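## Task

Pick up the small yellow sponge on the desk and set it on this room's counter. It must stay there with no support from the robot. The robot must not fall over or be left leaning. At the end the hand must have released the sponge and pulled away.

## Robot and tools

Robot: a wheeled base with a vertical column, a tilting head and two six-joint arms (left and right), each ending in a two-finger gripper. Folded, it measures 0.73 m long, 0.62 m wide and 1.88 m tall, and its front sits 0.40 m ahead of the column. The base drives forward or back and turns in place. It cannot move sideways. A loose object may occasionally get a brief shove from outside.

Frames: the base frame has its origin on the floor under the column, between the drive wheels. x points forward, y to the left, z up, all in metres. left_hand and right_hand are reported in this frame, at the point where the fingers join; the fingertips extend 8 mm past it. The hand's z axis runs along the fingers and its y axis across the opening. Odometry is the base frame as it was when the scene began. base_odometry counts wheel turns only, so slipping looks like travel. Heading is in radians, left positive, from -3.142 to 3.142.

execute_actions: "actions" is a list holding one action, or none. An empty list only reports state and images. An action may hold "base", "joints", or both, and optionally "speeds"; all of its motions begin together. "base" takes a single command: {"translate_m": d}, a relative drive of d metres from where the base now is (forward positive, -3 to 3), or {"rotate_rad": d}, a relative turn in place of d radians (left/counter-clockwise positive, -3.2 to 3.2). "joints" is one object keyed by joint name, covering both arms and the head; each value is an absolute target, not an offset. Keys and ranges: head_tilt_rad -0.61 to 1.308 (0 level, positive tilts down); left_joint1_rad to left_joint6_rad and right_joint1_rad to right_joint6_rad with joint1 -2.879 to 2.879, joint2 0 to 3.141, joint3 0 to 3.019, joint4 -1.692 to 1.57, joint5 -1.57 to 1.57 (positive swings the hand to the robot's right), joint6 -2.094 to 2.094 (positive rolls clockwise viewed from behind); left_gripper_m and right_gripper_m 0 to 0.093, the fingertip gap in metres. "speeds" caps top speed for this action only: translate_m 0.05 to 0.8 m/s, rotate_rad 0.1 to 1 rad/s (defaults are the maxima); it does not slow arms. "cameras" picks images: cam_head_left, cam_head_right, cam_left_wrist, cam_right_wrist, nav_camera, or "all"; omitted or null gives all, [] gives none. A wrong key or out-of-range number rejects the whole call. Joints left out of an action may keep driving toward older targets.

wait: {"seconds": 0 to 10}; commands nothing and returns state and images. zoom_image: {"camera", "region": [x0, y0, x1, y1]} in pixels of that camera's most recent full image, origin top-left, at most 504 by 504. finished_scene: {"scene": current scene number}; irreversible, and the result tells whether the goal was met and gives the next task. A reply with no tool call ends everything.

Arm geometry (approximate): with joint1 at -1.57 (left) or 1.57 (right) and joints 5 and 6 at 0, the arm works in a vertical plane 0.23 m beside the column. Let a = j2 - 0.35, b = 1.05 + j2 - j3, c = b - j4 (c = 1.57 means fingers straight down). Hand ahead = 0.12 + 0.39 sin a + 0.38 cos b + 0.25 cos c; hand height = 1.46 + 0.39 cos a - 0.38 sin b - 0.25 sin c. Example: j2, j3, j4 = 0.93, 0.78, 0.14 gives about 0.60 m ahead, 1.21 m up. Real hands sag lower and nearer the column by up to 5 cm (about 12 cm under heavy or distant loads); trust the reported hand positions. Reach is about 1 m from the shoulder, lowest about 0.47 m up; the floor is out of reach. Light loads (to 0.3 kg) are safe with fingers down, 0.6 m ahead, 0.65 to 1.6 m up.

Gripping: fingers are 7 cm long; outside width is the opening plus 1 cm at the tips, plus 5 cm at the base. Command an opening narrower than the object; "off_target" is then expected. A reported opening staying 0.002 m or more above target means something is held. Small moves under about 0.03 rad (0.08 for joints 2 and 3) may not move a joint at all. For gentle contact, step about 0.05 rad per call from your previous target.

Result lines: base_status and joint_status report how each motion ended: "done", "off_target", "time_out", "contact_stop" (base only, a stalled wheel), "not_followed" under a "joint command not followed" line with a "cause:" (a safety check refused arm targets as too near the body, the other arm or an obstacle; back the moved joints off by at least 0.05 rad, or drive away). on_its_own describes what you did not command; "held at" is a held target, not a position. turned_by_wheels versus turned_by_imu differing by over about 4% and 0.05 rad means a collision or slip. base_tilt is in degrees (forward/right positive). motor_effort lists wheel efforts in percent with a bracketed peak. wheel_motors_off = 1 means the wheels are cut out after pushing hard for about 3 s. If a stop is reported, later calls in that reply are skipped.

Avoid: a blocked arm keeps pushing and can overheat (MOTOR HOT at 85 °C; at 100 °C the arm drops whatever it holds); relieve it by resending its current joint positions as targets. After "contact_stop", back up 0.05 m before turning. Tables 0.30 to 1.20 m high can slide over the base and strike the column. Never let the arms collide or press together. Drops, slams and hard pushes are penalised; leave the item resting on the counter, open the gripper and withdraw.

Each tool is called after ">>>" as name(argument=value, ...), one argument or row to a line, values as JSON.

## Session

>>> execute_actions(
  actions=[
    {"joints":{"head_tilt_rad":0.5}},
  ],
)

Scene clock: 0.77 s.
Joint torques (N m, as the arm reports them, + toward a larger angle): left_arm=[-1.42 -7.98 -0.35 -1.56 -0.01  0.05] | right_arm=[ 0.34 -6.21 -1.85 -1.25  0.11  0.02]
base_odometry: x=+0.000 y=+0.000 heading=+0.000 (m, m, rad; odometry frame)
turned_by_wheels: +0.000 (rad since the last result)
turned_by_imu: +0.000 (rad since the last result)
base_tilt: forward=-0.8 right=-0.6 (deg)
base_status: not commanded
joint_positions: head_tilt_rad=+0.518 left_joint1_rad=-1.575 left_joint2_rad=+0.879 left_joint3_rad=+0.404 left_joint4_rad=-0.944 left_joint5_rad=-0.034 left_joint6_rad=-0.041 left_gripper_m=+0.095 right_joint1_rad=+1.543 right_joint2_rad=+0.918 right_joint3_rad=+0.381 right_joint4_rad=-0.973 right_joint5_rad=+0.017 right_joint6_rad=-0.064 right_gripper_m=+0.094
joint_status: all done
wheel_motors_off: 0
motor_effort: left_wheel=+4(5) right_wheel=+4(5) (%)
left_hand: x=+0.1464 y=+0.2295 z=+1.2526 quat_wxyz=(+0.432, +0.009, -0.901, -0.023) (m; base frame)
right_hand: x=+0.1219 y=-0.2336 z=+1.2625 quat_wxyz=(+0.474, +0.020, -0.880, +0.000) (m; base frame)
pictures: cam_head_left, cam_head_right, cam_left_wrist, cam_right_wrist, nav_camera
camera_calibration (this result's frames):
cam_head_left: T_world_to_cam=[[-0.0868337, -0.996151, 0.0119225, 0.0466014], [-0.549953, 0.0379532, -0.834333, 1.31719], [0.830669, -0.079005, -0.551132, 0.728549], [0, 0, 0, 1]] pos_world=[0.123256, 0.0539895, 1.49995]
cam_head_right: T_world_to_cam=[[-0.0703857, -0.997482, 0.00872383, -0.0517963], [-0.53427, 0.0303117, -0.84477, 1.32608], [0.842378, -0.0641206, -0.535058, 0.699905], [0, 0, 0, 1]] pos_world=[0.115256, -0.0469833, 1.49518]
cam_left_wrist: T_world_to_cam=[[-0.00523301, -0.998127, -0.0609539, 0.308097], [-0.051677, -0.0606034, 0.996823, -1.22342], [-0.99865, 0.00836631, -0.0512631, 0.331932], [0, 0, 0, 1]] pos_world=[0.269873, 0.2306, 1.25532]
cam_right_wrist: T_world_to_cam=[[0.0269445, -0.999417, -0.0209692, -0.211368], [0.0633445, -0.0192276, 0.997806, -1.26949], [-0.997628, -0.0282137, 0.0627895, 0.158158], [0, 0, 0, 1]] pos_world=[0.243893, -0.231192, 1.25235]
Images, in order (width x height): cam_head_left 504x504, cam_head_right 504x504, cam_left_wrist 504x504, cam_right_wrist 504x504, nav_camera 504x504.

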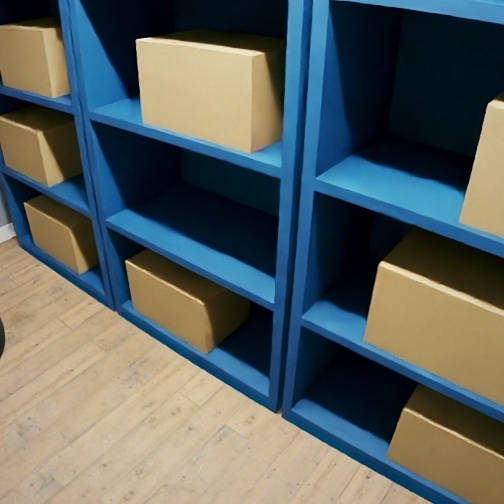

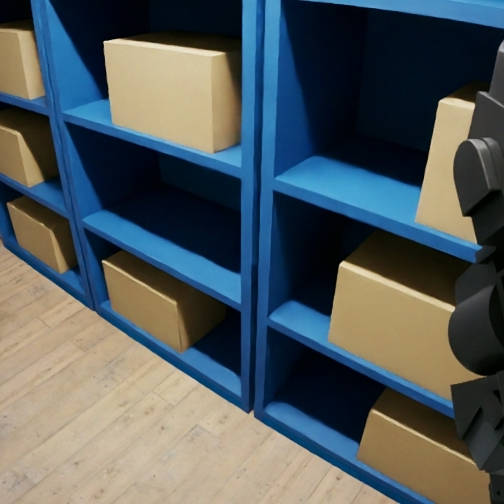

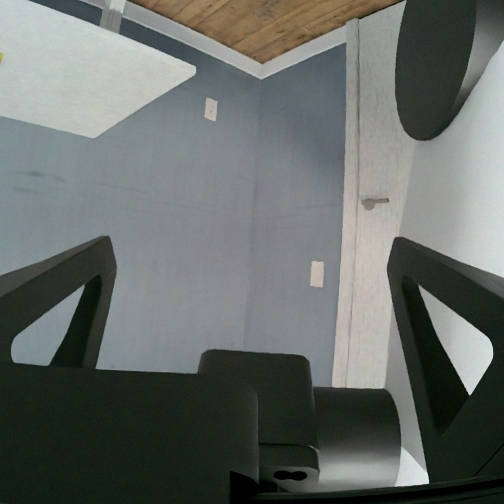

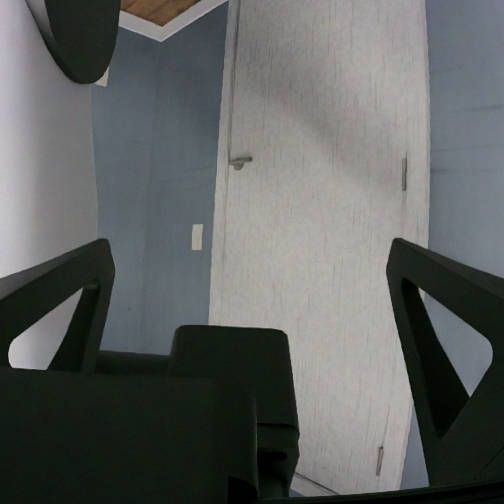

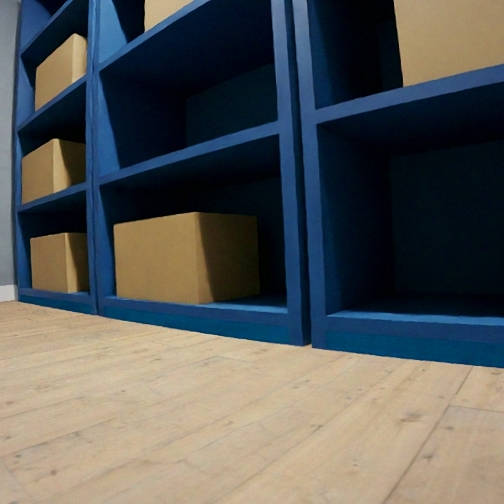

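>>> execute_actions(
  actions=[
    {"base":{"rotate_rad":2.4},"joints":{"head_tilt_rad":0.6}},
  ],
  cameras=["cam_head_left","nav_camera"],
)

Scene clock: 5.47 s.
Joint torques (N m, as the arm reports them, + toward a larger angle): left_arm=[-1.45 -8.09 -0.36 -1.64  0.    0.07] | right_arm=[ 0.35 -6.2  -1.79 -1.31  0.11  0.01]
base_odometry: x=+0.000 y=+0.000 heading=+2.397 (m, m, rad; odometry frame)
turned_by_wheels: +2.397 (rad since the last result)
turned_by_imu: +2.369 (rad since the last result)
base_tilt: forward=-0.7 right=-0.6 (deg)
base_status: done
joint_positions: head_tilt_rad=+0.603 left_joint1_rad=-1.575 left_joint2_rad=+0.879 left_joint3_rad=+0.404 left_joint4_rad=-0.944 left_joint5_rad=-0.034 left_joint6_rad=-0.041 left_gripper_m=+0.095 right_joint1_rad=+1.543 right_joint2_rad=+0.918 right_joint3_rad=+0.381 right_joint4_rad=-0.973 right_joint5_rad=+0.017 right_joint6_rad=-0.064 right_gripper_m=+0.094
joint_status: all done
wheel_motors_off: 0
motor_effort: left_wheel=-11(55) right_wheel=+11(90) (%)
left_hand: x=+0.1464 y=+0.2295 z=+1.2526 quat_wxyz=(+0.432, +0.009, -0.901, -0.023) (m; base frame)
right_hand: x=+0.1219 y=-0.2336 z=+1.2625 quat_wxyz=(+0.474, +0.020, -0.880, +0.000) (m; base frame)
pictures: cam_head_left, nav_camera
camera_calibration (this result's frames):
cam_head_left: T_world_to_cam=[[-0.0855068, -0.996151, 0.0192571, 0.0352398], [-0.618853, 0.0379532, -0.78459, 1.24403], [0.780839, -0.079005, -0.619716, 0.836659], [0, 0, 0, 1]] pos_world=[0.119588, 0.0539895, 1.49387]
Images, in order (width x height): cam_head_left 504x504, nav_camera 504x504.

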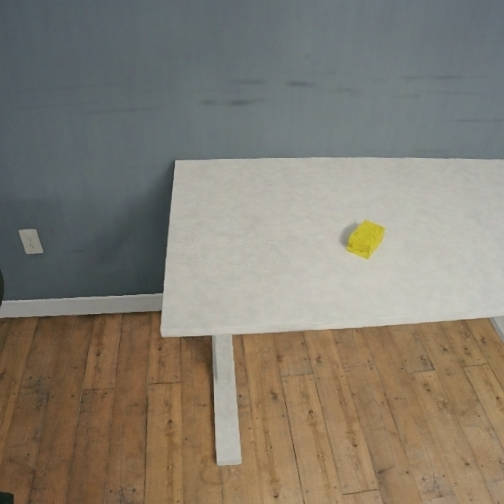

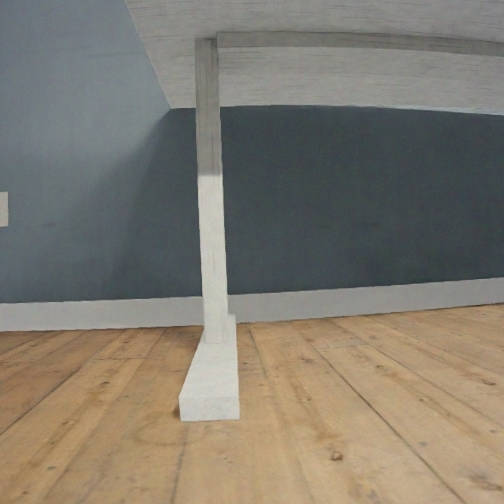

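>>> execute_actions(
  actions=[
    {"base":{"rotate_rad":-0.115},"joints":{"head_tilt_rad":0.87,"right_joint1_rad":1.57,"right_joint2_rad":1.5,"right_joint3_rad":1.77,"right_joint4_rad":-0.7,"right_joint5_rad":0,"right_joint6_rad":0.45}},
  ],
  cameras=[],
)

>>> execute_actions(
  actions=[
    {"base":{"translate_m":0.42},"joints":{"right_joint2_rad":1.85,"right_joint3_rad":1.9,"right_joint4_rad":-0.57}},
  ],
  cameras=["cam_head_left","cam_head_right","cam_right_wrist"],
)

Scene clock: 8.50 s.
Joint torques (N m, as the arm reports them, + toward a larger angle): left_arm=[-1.44 -7.69 -0.39 -1.6  -0.02  0.05] | right_arm=[  0.75 -21.73   8.2    1.32   0.04   0.11]
base_odometry: x=+0.000 y=+0.000 heading=+2.286 (m, m, rad; odometry frame)
turned_by_wheels: -0.111 (rad since the last result)
turned_by_imu: -0.111 (rad since the last result)
base_tilt: forward=-0.7 right=-0.7 (deg)
base_status: done
joint_positions: head_tilt_rad=+0.871 left_joint1_rad=-1.575 left_joint2_rad=+0.879 left_joint3_rad=+0.404 left_joint4_rad=-0.944 left_joint5_rad=-0.034 left_joint6_rad=-0.041 left_gripper_m=+0.095 right_joint1_rad=+1.569 right_joint2_rad=+1.488 right_joint3_rad=+1.755 right_joint4_rad=-0.710 right_joint5_rad=+0.002 right_joint6_rad=+0.439 right_gripper_m=+0.094
joint_status: all done
wheel_motors_off: 0
motor_effort: left_wheel=+11(25) right_wheel=-10(29) (%)
left_hand: x=+0.1464 y=+0.2295 z=+1.2526 quat_wxyz=(+0.432, +0.009, -0.901, -0.023) (m; base frame)
right_hand: x=+0.7651 y=-0.2272 z=+1.1026 quat_wxyz=(-0.040, -0.218, -0.975, -0.007) (m; base frame)
pictures: none
No camera images: the call's "cameras" was empty. Leave "cameras" out to get every camera's image.

Scene clock: 10.77 s.
Joint torques (N m, as the arm reports them, + toward a larger angle): left_arm=[-1.19 -8.1  -0.62 -1.61 -0.01  0.08] | right_arm=[  0.72 -21.62   6.13   0.99   0.03   0.11]
base_odometry: x=-0.276 y=+0.317 heading=+2.287 (m, m, rad; odometry frame)
turned_by_wheels: +0.001 (rad since the last result)
turned_by_imu: +0.000 (rad since the last result)
base_tilt: forward=-0.7 right=-0.6 (deg)
base_status: done
joint_positions: head_tilt_rad=+0.872 left_joint1_rad=-1.575 left_joint2_rad=+0.879 left_joint3_rad=+0.408 left_joint4_rad=-0.944 left_joint5_rad=-0.034 left_joint6_rad=-0.041 left_gripper_m=+0.095 right_joint1_rad=+1.569 right_joint2_rad=+1.837 right_joint3_rad=+1.889 right_joint4_rad=-0.576 right_joint5_rad=+0.002 right_joint6_rad=+0.440 right_gripper_m=+0.094
joint_status: all done
wheel_motors_off: 0
motor_effort: left_wheel=+1(100) right_wheel=-1(78) (%)
left_hand: x=+0.1486 y=+0.2295 z=+1.2519 quat_wxyz=(+0.430, +0.009, -0.902, -0.023) (m; base frame)
right_hand: x=+0.7151 y=-0.2272 z=+0.9206 quat_wxyz=(+0.000, -0.219, -0.976, +0.002) (m; base frame)
pictures: cam_head_left, cam_head_right, cam_right_wrist
camera_calibration (this result's frames):
cam_head_left: T_world_to_cam=[[-0.0773337, -0.996151, 0.0412522, 0.000958636], [-0.80483, 0.0379532, -0.592291, 0.957188], [0.588446, -0.079005, -0.804668, 1.1311], [0, 0, 0, 1]] pos_world=[0.104855, 0.0539895, 1.47706]
cam_head_right: T_world_to_cam=[[-0.0630107, -0.997482, 0.0325561, -0.0888667], [-0.793731, 0.0303117, -0.607513, 0.97368], [0.604996, -0.0641206, -0.793642, 1.10999], [0, 0, 0, 1]] pos_world=[0.0956984, -0.0469833, 1.47535]
cam_right_wrist: T_world_to_cam=[[-0.429934, -0.902852, -0.00397539, 0.104857], [-0.722375, 0.341343, 0.601381, 0.0429099], [-0.541601, 0.261426, -0.798953, 1.30459], [0, 0, 0, 1]] pos_world=[0.782645, -0.261029, 1.01692]
Images, in order (width x height): cam_head_left 504x504, cam_head_right 504x504, cam_right_wrist 504x504.

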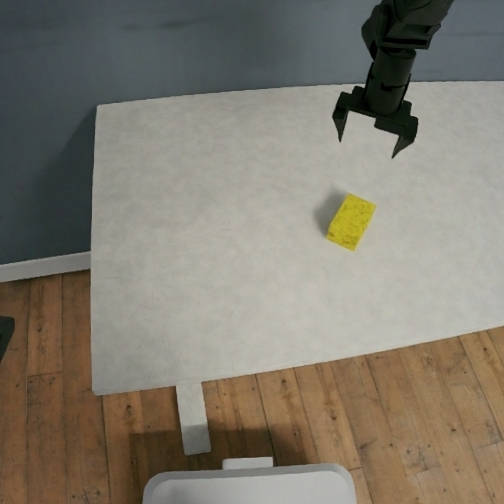

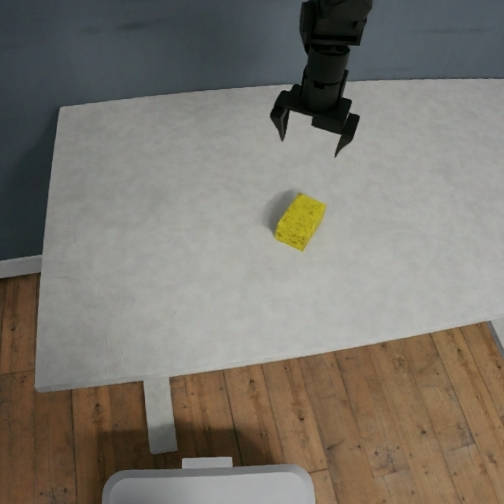

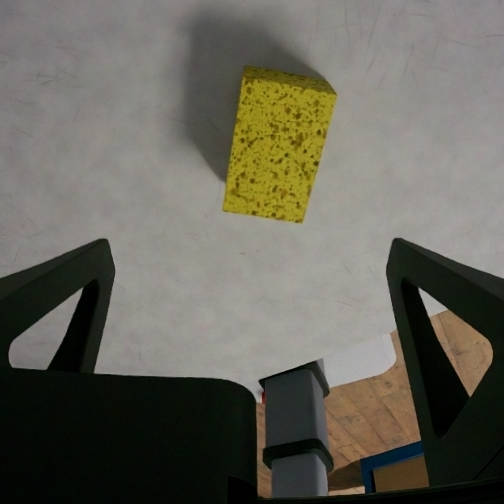

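>>> execute_actions(
  actions=[
    {"joints":{"right_joint2_rad":2.03,"right_joint3_rad":2.03,"right_joint4_rad":-0.51,"right_joint6_rad":0.65}},
  ],
  cameras=["cam_right_wrist"],
)

>>> execute_actions(
  actions=[
    {"joints":{"right_joint2_rad":2.2,"right_joint3_rad":2.24,"right_joint4_rad":-0.55}},
  ],
  cameras=["cam_head_left","cam_right_wrist"],
)

Scene clock: 12.87 s.
Joint torques (N m, as the arm reports them, + toward a larger angle): left_arm=[-1.24 -8.09 -0.72 -1.58 -0.02  0.07] | right_arm=[  0.72 -22.3    5.48   1.08   0.06   0.12]
base_odometry: x=-0.276 y=+0.317 heading=+2.287 (m, m, rad; odometry frame)
turned_by_wheels: +0.000 (rad since the last result)
turned_by_imu: -0.001 (rad since the last result)
base_tilt: forward=-0.7 right=-0.7 (deg)
base_status: not commanded
joint_positions: head_tilt_rad=+0.872 left_joint1_rad=-1.575 left_joint2_rad=+0.879 left_joint3_rad=+0.408 left_joint4_rad=-0.944 left_joint5_rad=-0.034 left_joint6_rad=-0.041 left_gripper_m=+0.095 right_joint1_rad=+1.569 right_joint2_rad=+2.045 right_joint3_rad=+2.021 right_joint4_rad=-0.520 right_joint5_rad=+0.002 right_joint6_rad=+0.639 right_gripper_m=+0.094
joint_status: all done
wheel_motors_off: 0
motor_effort: left_wheel=+3(3) right_wheel=-3(3) (%)
left_hand: x=+0.1486 y=+0.2295 z=+1.2519 quat_wxyz=(+0.430, +0.009, -0.902, -0.023) (m; base frame)
right_hand: x=+0.6836 y=-0.2273 z=+0.8261 quat_wxyz=(+0.009, -0.314, -0.949, +0.005) (m; base frame)
pictures: cam_right_wrist
camera_calibration (this result's frames):
cam_right_wrist: T_world_to_cam=[[-0.600027, -0.799946, 0.00734539, 0.221163], [-0.629203, 0.477585, 0.613201, 0.0345716], [-0.494036, 0.363315, -0.789893, 1.19519], [0, 0, 0, 1]] pos_world=[0.744923, -0.273823, 0.921248]
Images, in order (width x height): cam_right_wrist 504x504.

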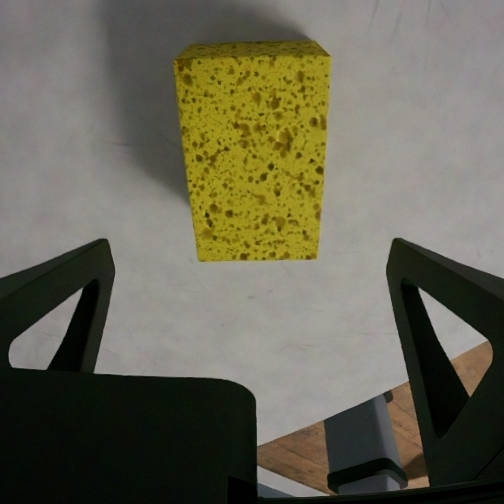

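Scene clock: 13.93 s.
Joint torques (N m, as the arm reports them, + toward a larger angle): left_arm=[-1.38 -8.15 -0.7  -1.58  0.    0.07] | right_arm=[  0.77 -21.29   7.26   0.21   0.06   0.11]
base_odometry: x=-0.276 y=+0.317 heading=+2.287 (m, m, rad; odometry frame)
turned_by_wheels: +0.000 (rad since the last result)
turned_by_imu: +0.000 (rad since the last result)
base_tilt: forward=-0.7 right=-0.7 (deg)
base_status: not commanded
joint_positions: head_tilt_rad=+0.872 left_joint1_rad=-1.575 left_joint2_rad=+0.879 left_joint3_rad=+0.408 left_joint4_rad=-0.944 left_joint5_rad=-0.034 left_joint6_rad=-0.041 left_gripper_m=+0.095 right_joint1_rad=+1.569 right_joint2_rad=+2.203 right_joint3_rad=+2.214 right_joint4_rad=-0.538 right_joint5_rad=+0.002 right_joint6_rad=+0.639 right_gripper_m=+0.094
joint_status: all done
wheel_motors_off: 0
motor_effort: left_wheel=+3(3) right_wheel=-3(3) (%)
left_hand: x=+0.1486 y=+0.2295 z=+1.2519 quat_wxyz=(+0.430, +0.009, -0.902, -0.023) (m; base frame)
right_hand: x=+0.6864 y=-0.2274 z=+0.7730 quat_wxyz=(+0.001, -0.314, -0.949, +0.002) (m; base frame)
pictures: cam_head_left, cam_right_wrist
camera_calibration (this result's frames):
cam_head_left: T_world_to_cam=[[-0.0773337, -0.996151, 0.0412522, 0.000958624], [-0.80483, 0.0379532, -0.592291, 0.957188], [0.588445, -0.079005, -0.804668, 1.1311], [0, 0, 0, 1]] pos_world=[0.104855, 0.0539895, 1.47706]
cam_right_wrist: T_world_to_cam=[[-0.600048, -0.799961, -0.00225746, 0.230612], [-0.638958, 0.477579, 0.603035, 0.0835062], [-0.481326, 0.363293, -0.797711, 1.15197], [0, 0, 0, 1]] pos_world=[0.74621, -0.273903, 0.869105]
Images, in order (width x height): cam_head_left 504x504, cam_right_wrist 504x504.

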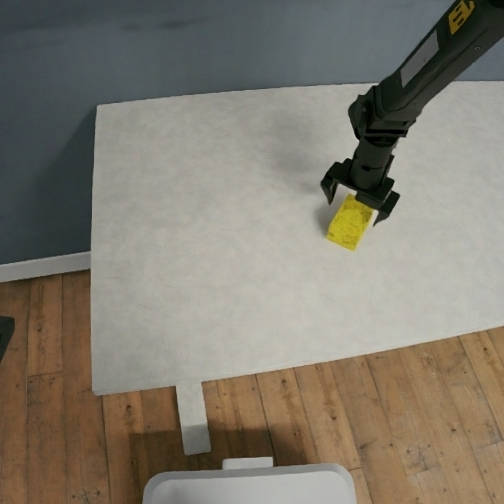

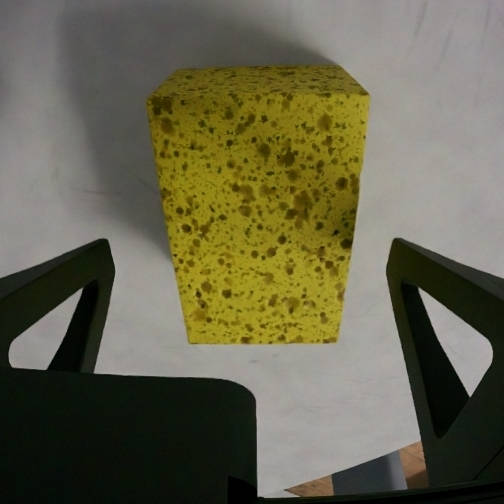

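>>> execute_actions(
  actions=[
    {"joints":{"right_joint2_rad":2.3,"right_joint3_rad":2.35,"right_joint4_rad":-0.57}},
  ],
  cameras=[],
)

>>> execute_actions(
  actions=[
    {"joints":{"right_gripper_m":0.03}},
  ],
  cameras=["cam_head_left","cam_right_wrist"],
)

>>> execute_actions(
  actions=[
    {"joints":{"right_joint2_rad":1.2,"right_joint3_rad":1.35,"right_joint4_rad":-0.67,"head_tilt_rad":0.6}},
  ],
  cameras=[],
)

>>> execute_actions(
  actions=[
    {"base":{"translate_m":-0.2},"joints":{"right_joint6_rad":0.0,"right_joint2_rad":0.75,"right_joint3_rad":0.55,"right_joint4_rad":-0.32}},
  ],
  cameras=[],
)

>>> execute_actions(
  actions=[
    {"base":{"rotate_rad":-1.7}},
  ],
  cameras=["cam_head_left","cam_right_wrist","nav_camera"],
)

Scene clock: 16.27 s.
Joint torques (N m, as the arm reports them, + toward a larger angle): left_arm=[-1.12 -8.13 -0.72 -1.64 -0.02  0.06] | right_arm=[  0.75 -20.15   7.12   0.13   0.05   0.12]
base_odometry: x=-0.276 y=+0.317 heading=+2.287 (m, m, rad; odometry frame)
turned_by_wheels: +0.000 (rad since the last result)
turned_by_imu: -0.001 (rad since the last result)
base_tilt: forward=-0.8 right=-0.7 (deg)
base_status: not commanded
joint_positions: head_tilt_rad=+0.872 left_joint1_rad=-1.575 left_joint2_rad=+0.879 left_joint3_rad=+0.408 left_joint4_rad=-0.944 left_joint5_rad=-0.034 left_joint6_rad=-0.041 left_gripper_m=+0.095 right_joint1_rad=+1.569 right_joint2_rad=+2.293 right_joint3_rad=+2.328 right_joint4_rad=-0.556 right_joint5_rad=+0.002 right_joint6_rad=+0.639 right_gripper_m=+0.094
joint_status: all done
wheel_motors_off: 0
motor_effort: left_wheel=+3(3) right_wheel=-3(3) (%)
left_hand: x=+0.1486 y=+0.2295 z=+1.2519 quat_wxyz=(+0.430, +0.009, -0.902, -0.023) (m; base frame)
right_hand: x=+0.6847 y=-0.2274 z=+0.7451 quat_wxyz=(-0.002, -0.314, -0.949, +0.001) (m; base frame)
pictures: none
No camera images: the call's "cameras" was empty. Leave "cameras" out to get every camera's image.

Scene clock: 16.90 s.
Joint torques (N m, as the arm reports them, + toward a larger angle): left_arm=[-1.38 -8.01 -0.68 -1.64 -0.01  0.07] | right_arm=[  0.73 -20.66   7.22   0.19   0.07   0.11]
base_odometry: x=-0.276 y=+0.317 heading=+2.287 (m, m, rad; odometry frame)
turned_by_wheels: +0.000 (rad since the last result)
turned_by_imu: +0.000 (rad since the last result)
base_tilt: forward=-0.7 right=-0.6 (deg)
base_status: not commanded
joint_positions: head_tilt_rad=+0.872 left_joint1_rad=-1.575 left_joint2_rad=+0.879 left_joint3_rad=+0.408 left_joint4_rad=-0.944 left_joint5_rad=-0.034 left_joint6_rad=-0.041 left_gripper_m=+0.095 right_joint1_rad=+1.569 right_joint2_rad=+2.293 right_joint3_rad=+2.328 right_joint4_rad=-0.556 right_joint5_rad=+0.002 right_joint6_rad=+0.639 right_gripper_m=+0.059
joint_status: right_gripper_m off_target (ended at +0.059, target +0.030)
wheel_motors_off: 0
motor_effort: left_wheel=+3(3) right_wheel=-3(3) (%)
left_hand: x=+0.1486 y=+0.2295 z=+1.2519 quat_wxyz=(+0.430, +0.009, -0.902, -0.023) (m; base frame)
right_hand: x=+0.6847 y=-0.2274 z=+0.7451 quat_wxyz=(-0.002, -0.314, -0.949, +0.001) (m; base frame)
pictures: cam_head_left, cam_right_wrist
camera_calibration (this result's frames):
cam_head_left: T_world_to_cam=[[-0.0773337, -0.996151, 0.0412522, 0.000958638], [-0.80483, 0.0379532, -0.592291, 0.957188], [0.588446, -0.079005, -0.804668, 1.1311], [0, 0, 0, 1]] pos_world=[0.104855, 0.0539895, 1.47706]
cam_right_wrist: T_world_to_cam=[[-0.600015, -0.799965, -0.00622095, 0.23242], [-0.642632, 0.477347, 0.599303, 0.104413], [-0.476452, 0.363589, -0.800498, 1.12765], [0, 0, 0, 1]] pos_world=[0.743824, -0.273913, 0.84155]
Images, in order (width x height): cam_head_left 504x504, cam_right_wrist 504x504.

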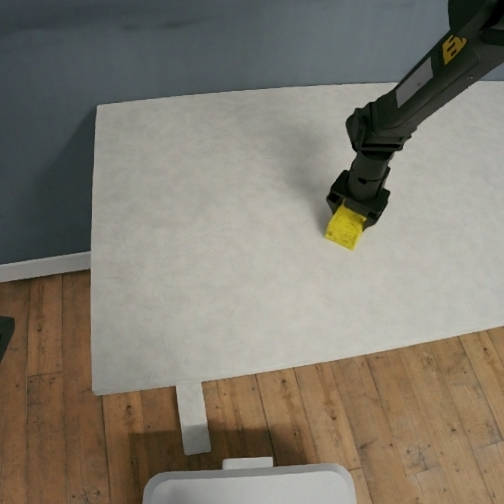

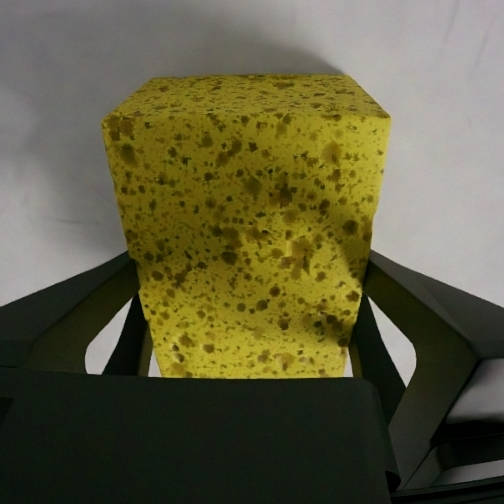

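Scene clock: 18.60 s.
Joint torques (N m, as the arm reports them, + toward a larger angle): left_arm=[-1.1  -8.02 -0.67 -1.61 -0.01  0.07] | right_arm=[  0.56 -18.17   5.73   0.21   0.06   0.12]
base_odometry: x=-0.276 y=+0.317 heading=+2.287 (m, m, rad; odometry frame)
turned_by_wheels: +0.000 (rad since the last result)
turned_by_imu: -0.001 (rad since the last result)
base_tilt: forward=-0.8 right=-0.7 (deg)
base_status: not commanded
joint_positions: head_tilt_rad=+0.617 left_joint1_rad=-1.575 left_joint2_rad=+0.879 left_joint3_rad=+0.408 left_joint4_rad=-0.944 left_joint5_rad=-0.034 left_joint6_rad=-0.041 left_gripper_m=+0.095 right_joint1_rad=+1.569 right_joint2_rad=+1.193 right_joint3_rad=+1.352 right_joint4_rad=-0.657 right_joint5_rad=+0.002 right_joint6_rad=+0.639 right_gripper_m=+0.059
joint_status: all done
wheel_motors_off: 0
motor_effort: left_wheel=+3(3) right_wheel=-3(4) (%)
left_hand: x=+0.1486 y=+0.2295 z=+1.2519 quat_wxyz=(+0.430, +0.009, -0.902, -0.023) (m; base frame)
right_hand: x=+0.6596 y=-0.2267 z=+1.1690 quat_wxyz=(-0.013, -0.314, -0.949, -0.002) (m; base frame)
pictures: none
No camera images: the call's "cameras" was empty. Leave "cameras" out to get every camera's image.

Scene clock: 20.50 s.
Joint torques (N m, as the arm reports them, + toward a larger angle): left_arm=[-1.31 -8.01 -0.32 -1.66  0.    0.07] | right_arm=[ 0.57 -9.65  4.43  1.17  0.   -0.08]
base_odometry: x=-0.145 y=+0.167 heading=+2.287 (m, m, rad; odometry frame)
turned_by_wheels: +0.000 (rad since the last result)
turned_by_imu: -0.001 (rad since the last result)
base_tilt: forward=-0.7 right=-0.6 (deg)
base_status: done
joint_positions: head_tilt_rad=+0.617 left_joint1_rad=-1.575 left_joint2_rad=+0.878 left_joint3_rad=+0.403 left_joint4_rad=-0.944 left_joint5_rad=-0.034 left_joint6_rad=-0.041 left_gripper_m=+0.095 right_joint1_rad=+1.569 right_joint2_rad=+0.755 right_joint3_rad=+0.534 right_joint4_rad=-0.330 right_joint5_rad=+0.002 right_joint6_rad=+0.011 right_gripper_m=+0.059
joint_status: all done
wheel_motors_off: 0
motor_effort: left_wheel=-3(50) right_wheel=-4(65) (%)
left_hand: x=+0.1461 y=+0.2295 z=+1.2527 quat_wxyz=(+0.432, +0.009, -0.901, -0.023) (m; base frame)
right_hand: x=+0.3835 y=-0.2264 z=+1.1987 quat_wxyz=(+0.014, -0.006, -1.000, +0.002) (m; base frame)
pictures: none
No camera images: the call's "cameras" was empty. Leave "cameras" out to get every camera's image.

Scene clock: 24.03 s.
Joint torques (N m, as the arm reports them, + toward a larger angle): left_arm=[-1.32 -7.84 -0.35 -1.68  0.01  0.08] | right_arm=[ 0.52 -9.41  4.32  1.15  0.   -0.07]
base_odometry: x=-0.145 y=+0.166 heading=+0.590 (m, m, rad; odometry frame)
turned_by_wheels: -1.697 (rad since the last result)
turned_by_imu: -1.674 (rad since the last result)
base_tilt: forward=-0.7 right=-0.6 (deg)
base_status: done
joint_positions: head_tilt_rad=+0.617 left_joint1_rad=-1.575 left_joint2_rad=+0.878 left_joint3_rad=+0.403 left_joint4_rad=-0.944 left_joint5_rad=-0.034 left_joint6_rad=-0.041 left_gripper_m=+0.095 right_joint1_rad=+1.569 right_joint2_rad=+0.755 right_joint3_rad=+0.535 right_joint4_rad=-0.330 right_joint5_rad=+0.002 right_joint6_rad=+0.011 right_gripper_m=+0.059
joint_status: not commanded
wheel_motors_off: 0
motor_effort: left_wheel=+11(78) right_wheel=-11(90) (%)
left_hand: x=+0.1461 y=+0.2295 z=+1.2527 quat_wxyz=(+0.432, +0.009, -0.901, -0.023) (m; base frame)
right_hand: x=+0.3842 y=-0.2264 z=+1.1989 quat_wxyz=(+0.014, -0.006, -1.000, +0.002) (m; base frame)
pictures: cam_head_left, cam_right_wrist, nav_camera
camera_calibration (this result's frames):
cam_head_left: T_world_to_cam=[[-0.0852388, -0.996151, 0.0204107, 0.0334498], [-0.629397, 0.0379532, -0.776156, 1.23157], [0.772395, -0.079005, -0.63021, 0.853242], [0, 0, 0, 1]] pos_world=[0.118958, 0.0539895, 1.49293]
cam_right_wrist: T_world_to_cam=[[-0.0157997, -0.999868, -0.0037122, -0.217007], [-0.781313, 0.0100292, 0.624058, -0.443274], [-0.623939, 0.0127603, -0.781369, 1.30175], [0, 0, 0, 1]] pos_world=[0.462449, -0.229143, 1.29297]
Images, in order (width x height): cam_head_left 504x504, cam_right_wrist 504x504, nav_camera 504x504.

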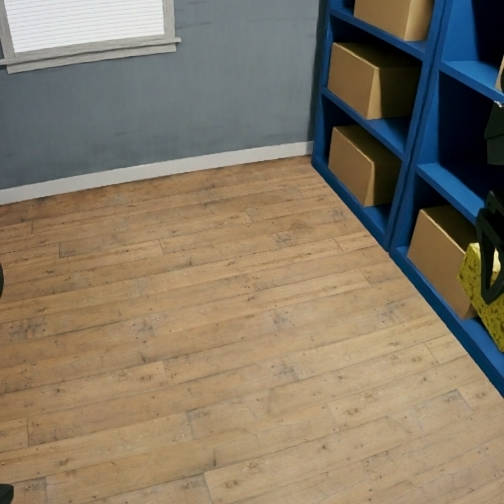

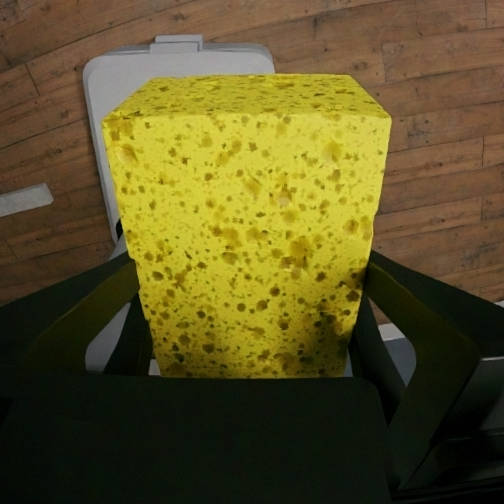

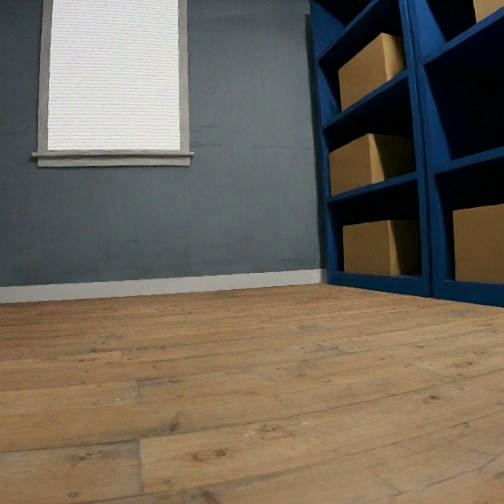

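Gap looks closed here; check the other end.

>>> execute_actions(
  actions=[
    {"base":{"rotate_rad":-1.9},"joints":{"head_tilt_rad":0.75}},
  ],
  cameras=["cam_head_left","nav_camera"],
)

Scene clock: 28.17 s.
Joint torques (N m, as the arm reports them, + toward a larger angle): left_arm=[-0.99 -8.22 -0.32 -1.64 -0.01  0.05] | right_arm=[ 0.49 -9.61  4.35  1.15  0.   -0.08]
base_odometry: x=-0.145 y=+0.167 heading=-1.307 (m, m, rad; odometry frame)
turned_by_wheels: -1.897 (rad since the last result)
turned_by_imu: -1.880 (rad since the last result)
base_tilt: forward=-0.8 right=-0.6 (deg)
base_status: done
joint_positions: head_tilt_rad=+0.752 left_joint1_rad=-1.575 left_joint2_rad=+0.878 left_joint3_rad=+0.403 left_joint4_rad=-0.944 left_joint5_rad=-0.034 left_joint6_rad=-0.041 left_gripper_m=+0.095 right_joint1_rad=+1.569 right_joint2_rad=+0.755 right_joint3_rad=+0.535 right_joint4_rad=-0.330 right_joint5_rad=+0.002 right_joint6_rad=+0.011 right_gripper_m=+0.059
joint_status: all done
wheel_motors_off: 0
motor_effort: left_wheel=+11(35) right_wheel=-12(35) (%)
left_hand: x=+0.1461 y=+0.2295 z=+1.2527 quat_wxyz=(+0.432, +0.009, -0.901, -0.023) (m; base frame)
right_hand: x=+0.3842 y=-0.2264 z=+1.1989 quat_wxyz=(+0.014, -0.006, -1.000, +0.002) (m; base frame)
pictures: cam_head_left, nav_camera
camera_calibration (this result's frames):
cam_head_left: T_world_to_cam=[[-0.0817073, -0.996151, 0.0317201, 0.0158568], [-0.728325, 0.0379532, -0.68418, 1.09487], [0.680343, -0.079005, -0.728623, 1.0094], [0, 0, 0, 1]] pos_world=[0.11198, 0.0539895, 1.48406]
Images, in order (width x height): cam_head_left 504x504, nav_camera 504x504.

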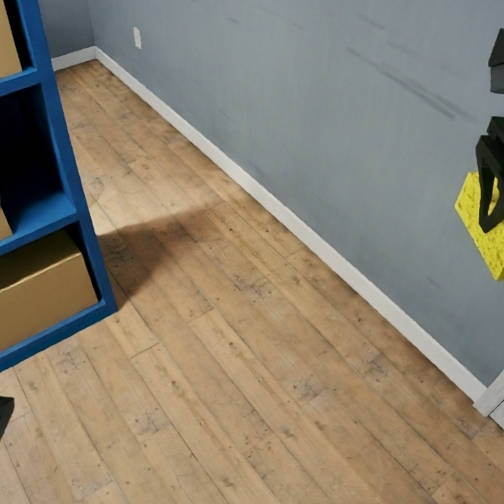

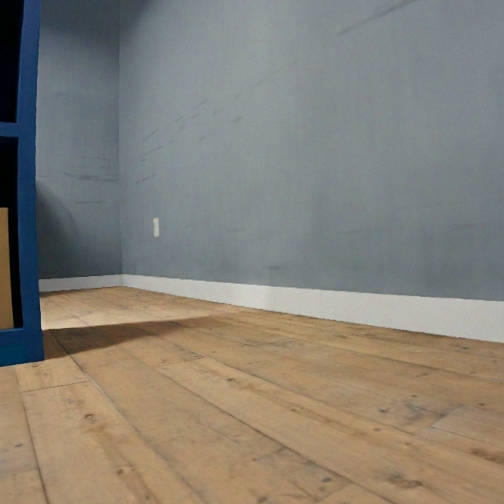

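>>> execute_actions(
  actions=[
    {"base":{"rotate_rad":-0.39},"joints":{"head_tilt_rad":0.8}},
  ],
  cameras=[],
)

>>> execute_actions(
  actions=[
    {"base":{"translate_m":0.65}},
  ],
  cameras=["cam_head_left"],
)

>>> execute_actions(
  actions=[
    {"base":{"rotate_rad":0.71}},
  ],
  cameras=["cam_head_left","nav_camera"],
)

Scene clock: 31.53 s.
Joint torques (N m, as the arm reports them, + toward a larger angle): left_arm=[-1.18 -8.04 -0.34 -1.68  0.    0.06] | right_arm=[ 0.51 -9.4   4.34  1.14  0.01 -0.08]
base_odometry: x=-0.145 y=+0.167 heading=-1.694 (m, m, rad; odometry frame)
turned_by_wheels: -0.387 (rad since the last result)
turned_by_imu: -0.384 (rad since the last result)
base_tilt: forward=-0.8 right=-0.6 (deg)
base_status: done
joint_positions: head_tilt_rad=+0.802 left_joint1_rad=-1.575 left_joint2_rad=+0.878 left_joint3_rad=+0.403 left_joint4_rad=-0.944 left_joint5_rad=-0.034 left_joint6_rad=-0.041 left_gripper_m=+0.095 right_joint1_rad=+1.569 right_joint2_rad=+0.755 right_joint3_rad=+0.535 right_joint4_rad=-0.330 right_joint5_rad=+0.002 right_joint6_rad=+0.011 right_gripper_m=+0.059
joint_status: all done
wheel_motors_off: 0
motor_effort: left_wheel=+11(34) right_wheel=-11(35) (%)
left_hand: x=+0.1461 y=+0.2295 z=+1.2527 quat_wxyz=(+0.432, +0.009, -0.901, -0.023) (m; base frame)
right_hand: x=+0.3842 y=-0.2264 z=+1.1989 quat_wxyz=(+0.014, -0.006, -1.000, +0.002) (m; base frame)
pictures: none
No camera images: the call's "cameras" was empty. Leave "cameras" out to get every camera's image.

Scene clock: 34.27 s.
Joint torques (N m, as the arm reports them, + toward a larger angle): left_arm=[-1.57 -7.89 -0.56 -1.63 -0.01  0.07] | right_arm=[ 0.51 -9.4   3.73  1.16  0.   -0.08]
base_odometry: x=-0.225 y=-0.479 heading=-1.694 (m, m, rad; odometry frame)
turned_by_wheels: +0.000 (rad since the last result)
turned_by_imu: -0.001 (rad since the last result)
base_tilt: forward=-0.8 right=-0.6 (deg)
base_status: done
joint_positions: head_tilt_rad=+0.802 left_joint1_rad=-1.575 left_joint2_rad=+0.878 left_joint3_rad=+0.407 left_joint4_rad=-0.944 left_joint5_rad=-0.034 left_joint6_rad=-0.041 left_gripper_m=+0.095 right_joint1_rad=+1.569 right_joint2_rad=+0.755 right_joint3_rad=+0.542 right_joint4_rad=-0.330 right_joint5_rad=+0.002 right_joint6_rad=+0.011 right_gripper_m=+0.059
joint_status: not commanded
wheel_motors_off: 0
motor_effort: left_wheel=+0(84) right_wheel=+0(89) (%)
left_hand: x=+0.1479 y=+0.2295 z=+1.2521 quat_wxyz=(+0.431, +0.009, -0.902, -0.023) (m; base frame)
right_hand: x=+0.3886 y=-0.2264 z=+1.1998 quat_wxyz=(+0.010, -0.006, -1.000, +0.002) (m; base frame)
pictures: cam_head_left
camera_calibration (this result's frames):
cam_head_left: T_world_to_cam=[[-0.080006, -0.996151, 0.035795, 0.00949634], [-0.761859, 0.0379532, -0.64663, 1.03872], [0.642783, -0.079005, -0.761964, 1.06262], [0, 0, 0, 1]] pos_world=[0.109084, 0.0539895, 1.48101]
Images, in order (width x height): cam_head_left 504x504.

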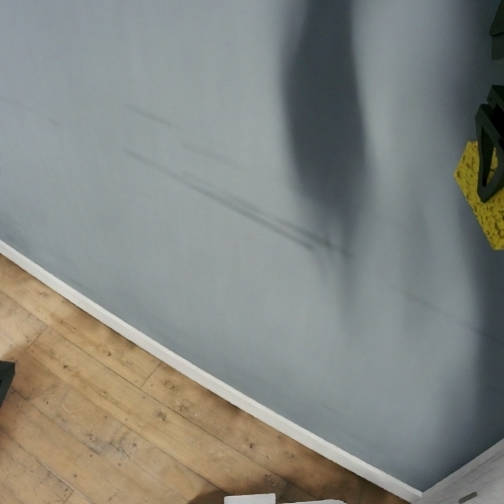

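Scene clock: 36.73 s.
Joint torques (N m, as the arm reports them, + toward a larger angle): left_arm=[-1.14 -7.87 -0.59 -1.53 -0.01  0.08] | right_arm=[ 0.45 -9.42  3.74  1.17  0.   -0.09]
base_odometry: x=-0.225 y=-0.479 heading=-0.987 (m, m, rad; odometry frame)
turned_by_wheels: +0.707 (rad since the last result)
turned_by_imu: +0.696 (rad since the last result)
base_tilt: forward=-0.7 right=-0.6 (deg)
base_status: done
joint_positions: head_tilt_rad=+0.802 left_joint1_rad=-1.575 left_joint2_rad=+0.878 left_joint3_rad=+0.407 left_joint4_rad=-0.944 left_joint5_rad=-0.034 left_joint6_rad=-0.041 left_gripper_m=+0.095 right_joint1_rad=+1.569 right_joint2_rad=+0.755 right_joint3_rad=+0.542 right_joint4_rad=-0.330 right_joint5_rad=+0.002 right_joint6_rad=+0.011 right_gripper_m=+0.059
joint_status: not commanded
wheel_motors_off: 0
motor_effort: left_wheel=-11(91) right_wheel=+12(58) (%)
left_hand: x=+0.1479 y=+0.2295 z=+1.2521 quat_wxyz=(+0.431, +0.009, -0.902, -0.023) (m; base frame)
right_hand: x=+0.3886 y=-0.2264 z=+1.1998 quat_wxyz=(+0.010, -0.006, -1.000, +0.002) (m; base frame)
pictures: cam_head_left, nav_camera
camera_calibration (this result's frames):
cam_head_left: T_world_to_cam=[[-0.080006, -0.996151, 0.035795, 0.00949635], [-0.761859, 0.0379532, -0.64663, 1.03872], [0.642783, -0.079005, -0.761963, 1.06262], [0, 0, 0, 1]] pos_world=[0.109084, 0.0539895, 1.48101]
Images, in order (width x height): cam_head_left 504x504, nav_camera 504x504.

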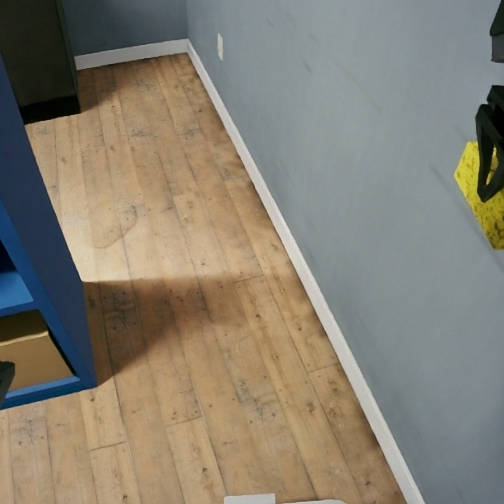

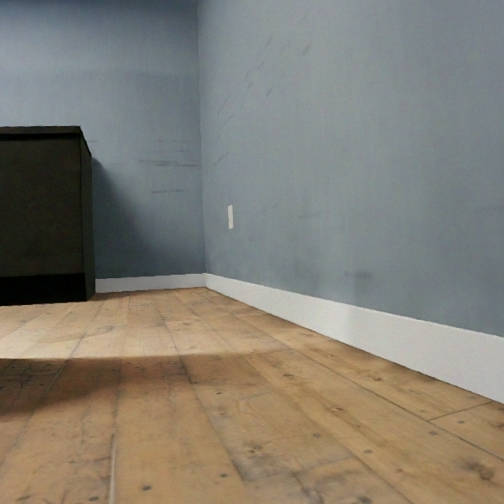

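>>> execute_actions(
  actions=[
    {"base":{"translate_m":0.55}},
  ],
  cameras=[],
)

>>> execute_actions(
  actions=[
    {"base":{"rotate_rad":0.3}},
  ],
  cameras=["cam_head_left","nav_camera"],
)

Scene clock: 40.40 s.
Joint torques (N m, as the arm reports them, + toward a larger angle): left_arm=[-1.25 -7.73 -0.52 -1.58  0.    0.06] | right_arm=[ 0.49 -9.33  3.37  1.17  0.   -0.08]
base_odometry: x=+0.078 y=-0.937 heading=-0.987 (m, m, rad; odometry frame)
turned_by_wheels: +0.000 (rad since the last result)
turned_by_imu: +0.000 (rad since the last result)
base_tilt: forward=-0.8 right=-0.6 (deg)
base_status: done
joint_positions: head_tilt_rad=+0.803 left_joint1_rad=-1.575 left_joint2_rad=+0.878 left_joint3_rad=+0.407 left_joint4_rad=-0.944 left_joint5_rad=-0.034 left_joint6_rad=-0.041 left_gripper_m=+0.095 right_joint1_rad=+1.569 right_joint2_rad=+0.754 right_joint3_rad=+0.545 right_joint4_rad=-0.330 right_joint5_rad=+0.002 right_joint6_rad=+0.011 right_gripper_m=+0.059
joint_status: not commanded
wheel_motors_off: 0
motor_effort: left_wheel=+0(90) right_wheel=-1(87) (%)
left_hand: x=+0.1481 y=+0.2295 z=+1.2521 quat_wxyz=(+0.430, +0.009, -0.902, -0.023) (m; base frame)
right_hand: x=+0.3911 y=-0.2264 z=+1.2005 quat_wxyz=(+0.008, -0.006, -1.000, +0.002) (m; base frame)
pictures: none
No camera images: the call's "cameras" was empty. Leave "cameras" out to get every camera's image.

Scene clock: 42.33 s.
Joint torques (N m, as the arm reports them, + toward a larger angle): left_arm=[-1.11 -8.1  -0.6  -1.6  -0.04  0.06] | right_arm=[ 0.49 -9.34  3.44  1.14  0.   -0.08]
base_odometry: x=+0.079 y=-0.938 heading=-0.689 (m, m, rad; odometry frame)
turned_by_wheels: +0.297 (rad since the last result)
turned_by_imu: +0.289 (rad since the last result)
base_tilt: forward=-0.7 right=-0.7 (deg)
base_status: done
joint_positions: head_tilt_rad=+0.803 left_joint1_rad=-1.575 left_joint2_rad=+0.878 left_joint3_rad=+0.407 left_joint4_rad=-0.944 left_joint5_rad=-0.034 left_joint6_rad=-0.041 left_gripper_m=+0.095 right_joint1_rad=+1.569 right_joint2_rad=+0.754 right_joint3_rad=+0.545 right_joint4_rad=-0.330 right_joint5_rad=+0.002 right_joint6_rad=+0.011 right_gripper_m=+0.059
joint_status: not commanded
wheel_motors_off: 0
motor_effort: left_wheel=-5(90) right_wheel=+5(71) (%)
left_hand: x=+0.1481 y=+0.2295 z=+1.2521 quat_wxyz=(+0.430, +0.009, -0.902, -0.023) (m; base frame)
right_hand: x=+0.3911 y=-0.2264 z=+1.2005 quat_wxyz=(+0.008, -0.006, -1.000, +0.002) (m; base frame)
pictures: cam_head_left, nav_camera
camera_calibration (this result's frames):
cam_head_left: T_world_to_cam=[[-0.0800012, -0.996151, 0.0358057, 0.0094797], [-0.761945, 0.0379532, -0.646529, 1.03857], [0.642681, -0.079005, -0.762049, 1.06276], [0, 0, 0, 1]] pos_world=[0.109076, 0.0539895, 1.481]
Images, in order (width x height): cam_head_left 504x504, nav_camera 504x504.

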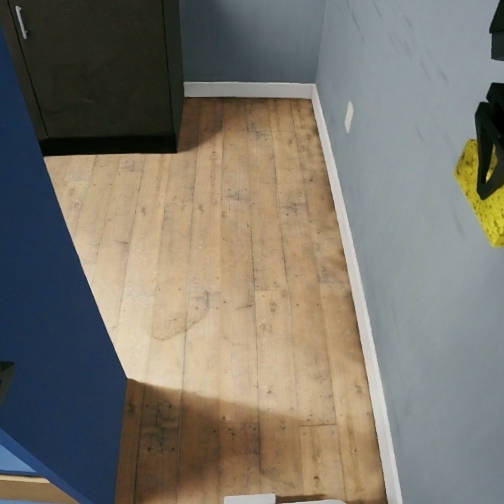

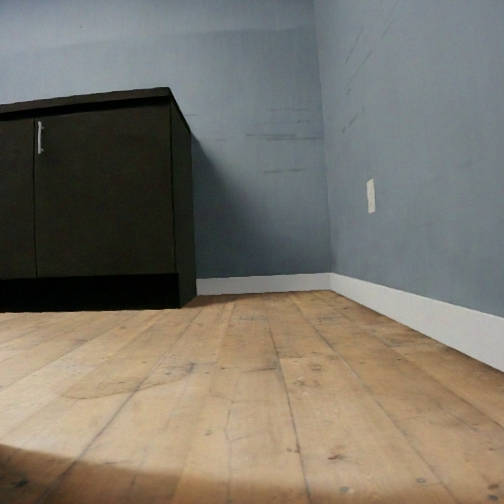

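>>> execute_actions(
  actions=[
    {"base":{"translate_m":1.25},"speeds":{"translate_m":0.4}},
  ],
  cameras=[],
)

>>> execute_actions(
  actions=[
    {"base":{"rotate_rad":0.72},"joints":{"head_tilt_rad":0.7}},
  ],
  cameras=["cam_head_left","cam_head_right"],
)

Scene clock: 48.13 s.
Joint torques (N m, as the arm reports them, + toward a larger angle): left_arm=[-1.57 -7.94 -0.42 -1.7   0.    0.06] | right_arm=[ 0.47 -9.48  3.36  1.14  0.   -0.08]
base_odometry: x=+1.044 y=-1.732 heading=-0.688 (m, m, rad; odometry frame)
turned_by_wheels: +0.001 (rad since the last result)
turned_by_imu: +0.000 (rad since the last result)
base_tilt: forward=-0.7 right=-0.6 (deg)
base_status: done
joint_positions: head_tilt_rad=+0.803 left_joint1_rad=-1.575 left_joint2_rad=+0.878 left_joint3_rad=+0.405 left_joint4_rad=-0.944 left_joint5_rad=-0.034 left_joint6_rad=-0.041 left_gripper_m=+0.095 right_joint1_rad=+1.569 right_joint2_rad=+0.754 right_joint3_rad=+0.546 right_joint4_rad=-0.330 right_joint5_rad=+0.002 right_joint6_rad=+0.011 right_gripper_m=+0.059
joint_status: not commanded
wheel_motors_off: 0
motor_effort: left_wheel=+2(90) right_wheel=-3(77) (%)
left_hand: x=+0.1469 y=+0.2295 z=+1.2525 quat_wxyz=(+0.431, +0.009, -0.902, -0.023) (m; base frame)
right_hand: x=+0.3915 y=-0.2264 z=+1.2006 quat_wxyz=(+0.007, -0.006, -1.000, +0.002) (m; base frame)
pictures: none
No camera images: the call's "cameras" was empty. Leave "cameras" out to get every camera's image.

Scene clock: 50.67 s.
Joint torques (N m, as the arm reports them, + toward a larger angle): left_arm=[-1.34 -7.98 -0.41 -1.64 -0.02  0.05] | right_arm=[ 0.53 -9.3   3.39  1.17  0.   -0.07]
base_odometry: x=+1.044 y=-1.732 heading=+0.029 (m, m, rad; odometry frame)
turned_by_wheels: +0.717 (rad since the last result)
turned_by_imu: +0.704 (rad since the last result)
base_tilt: forward=-0.7 right=-0.6 (deg)
base_status: done
joint_positions: head_tilt_rad=+0.717 left_joint1_rad=-1.575 left_joint2_rad=+0.878 left_joint3_rad=+0.405 left_joint4_rad=-0.944 left_joint5_rad=-0.034 left_joint6_rad=-0.041 left_gripper_m=+0.095 right_joint1_rad=+1.569 right_joint2_rad=+0.754 right_joint3_rad=+0.546 right_joint4_rad=-0.330 right_joint5_rad=+0.002 right_joint6_rad=+0.011 right_gripper_m=+0.059
joint_status: all done
wheel_motors_off: 0
motor_effort: left_wheel=-11(90) right_wheel=+12(76) (%)
left_hand: x=+0.1469 y=+0.2295 z=+1.2525 quat_wxyz=(+0.431, +0.009, -0.902, -0.023) (m; base frame)
right_hand: x=+0.3915 y=-0.2264 z=+1.2006 quat_wxyz=(+0.007, -0.006, -1.000, +0.002) (m; base frame)
pictures: cam_head_left, cam_head_right
camera_calibration (this result's frames):
cam_head_left: T_world_to_cam=[[-0.0827803, -0.996151, 0.028804, 0.0204013], [-0.703615, 0.0379532, -0.709567, 1.13273], [0.705743, -0.079005, -0.704049, 0.970287], [0, 0, 0, 1]] pos_world=[0.113924, 0.0539895, 1.48629]
cam_head_right: T_world_to_cam=[[-0.0672854, -0.997482, 0.022426, -0.0730527], [-0.690297, 0.0303117, -0.722891, 1.14619], [0.72039, -0.0641206, -0.690598, 0.945536], [0, 0, 0, 1]] pos_world=[0.105141, -0.0469833, 1.48319]
Images, in order (width x height): cam_head_left 504x504, cam_head_right 504x504.

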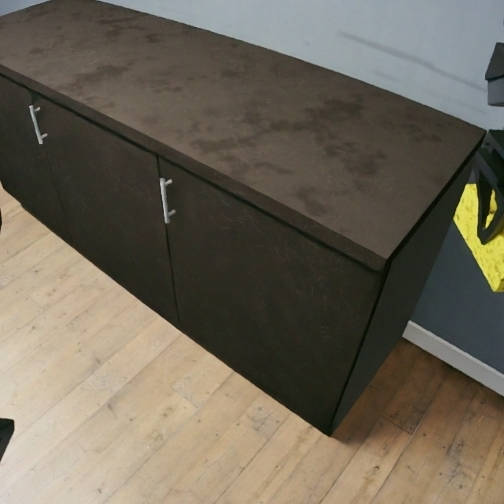

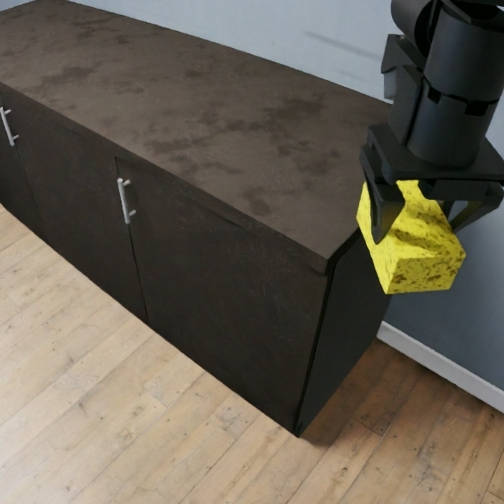

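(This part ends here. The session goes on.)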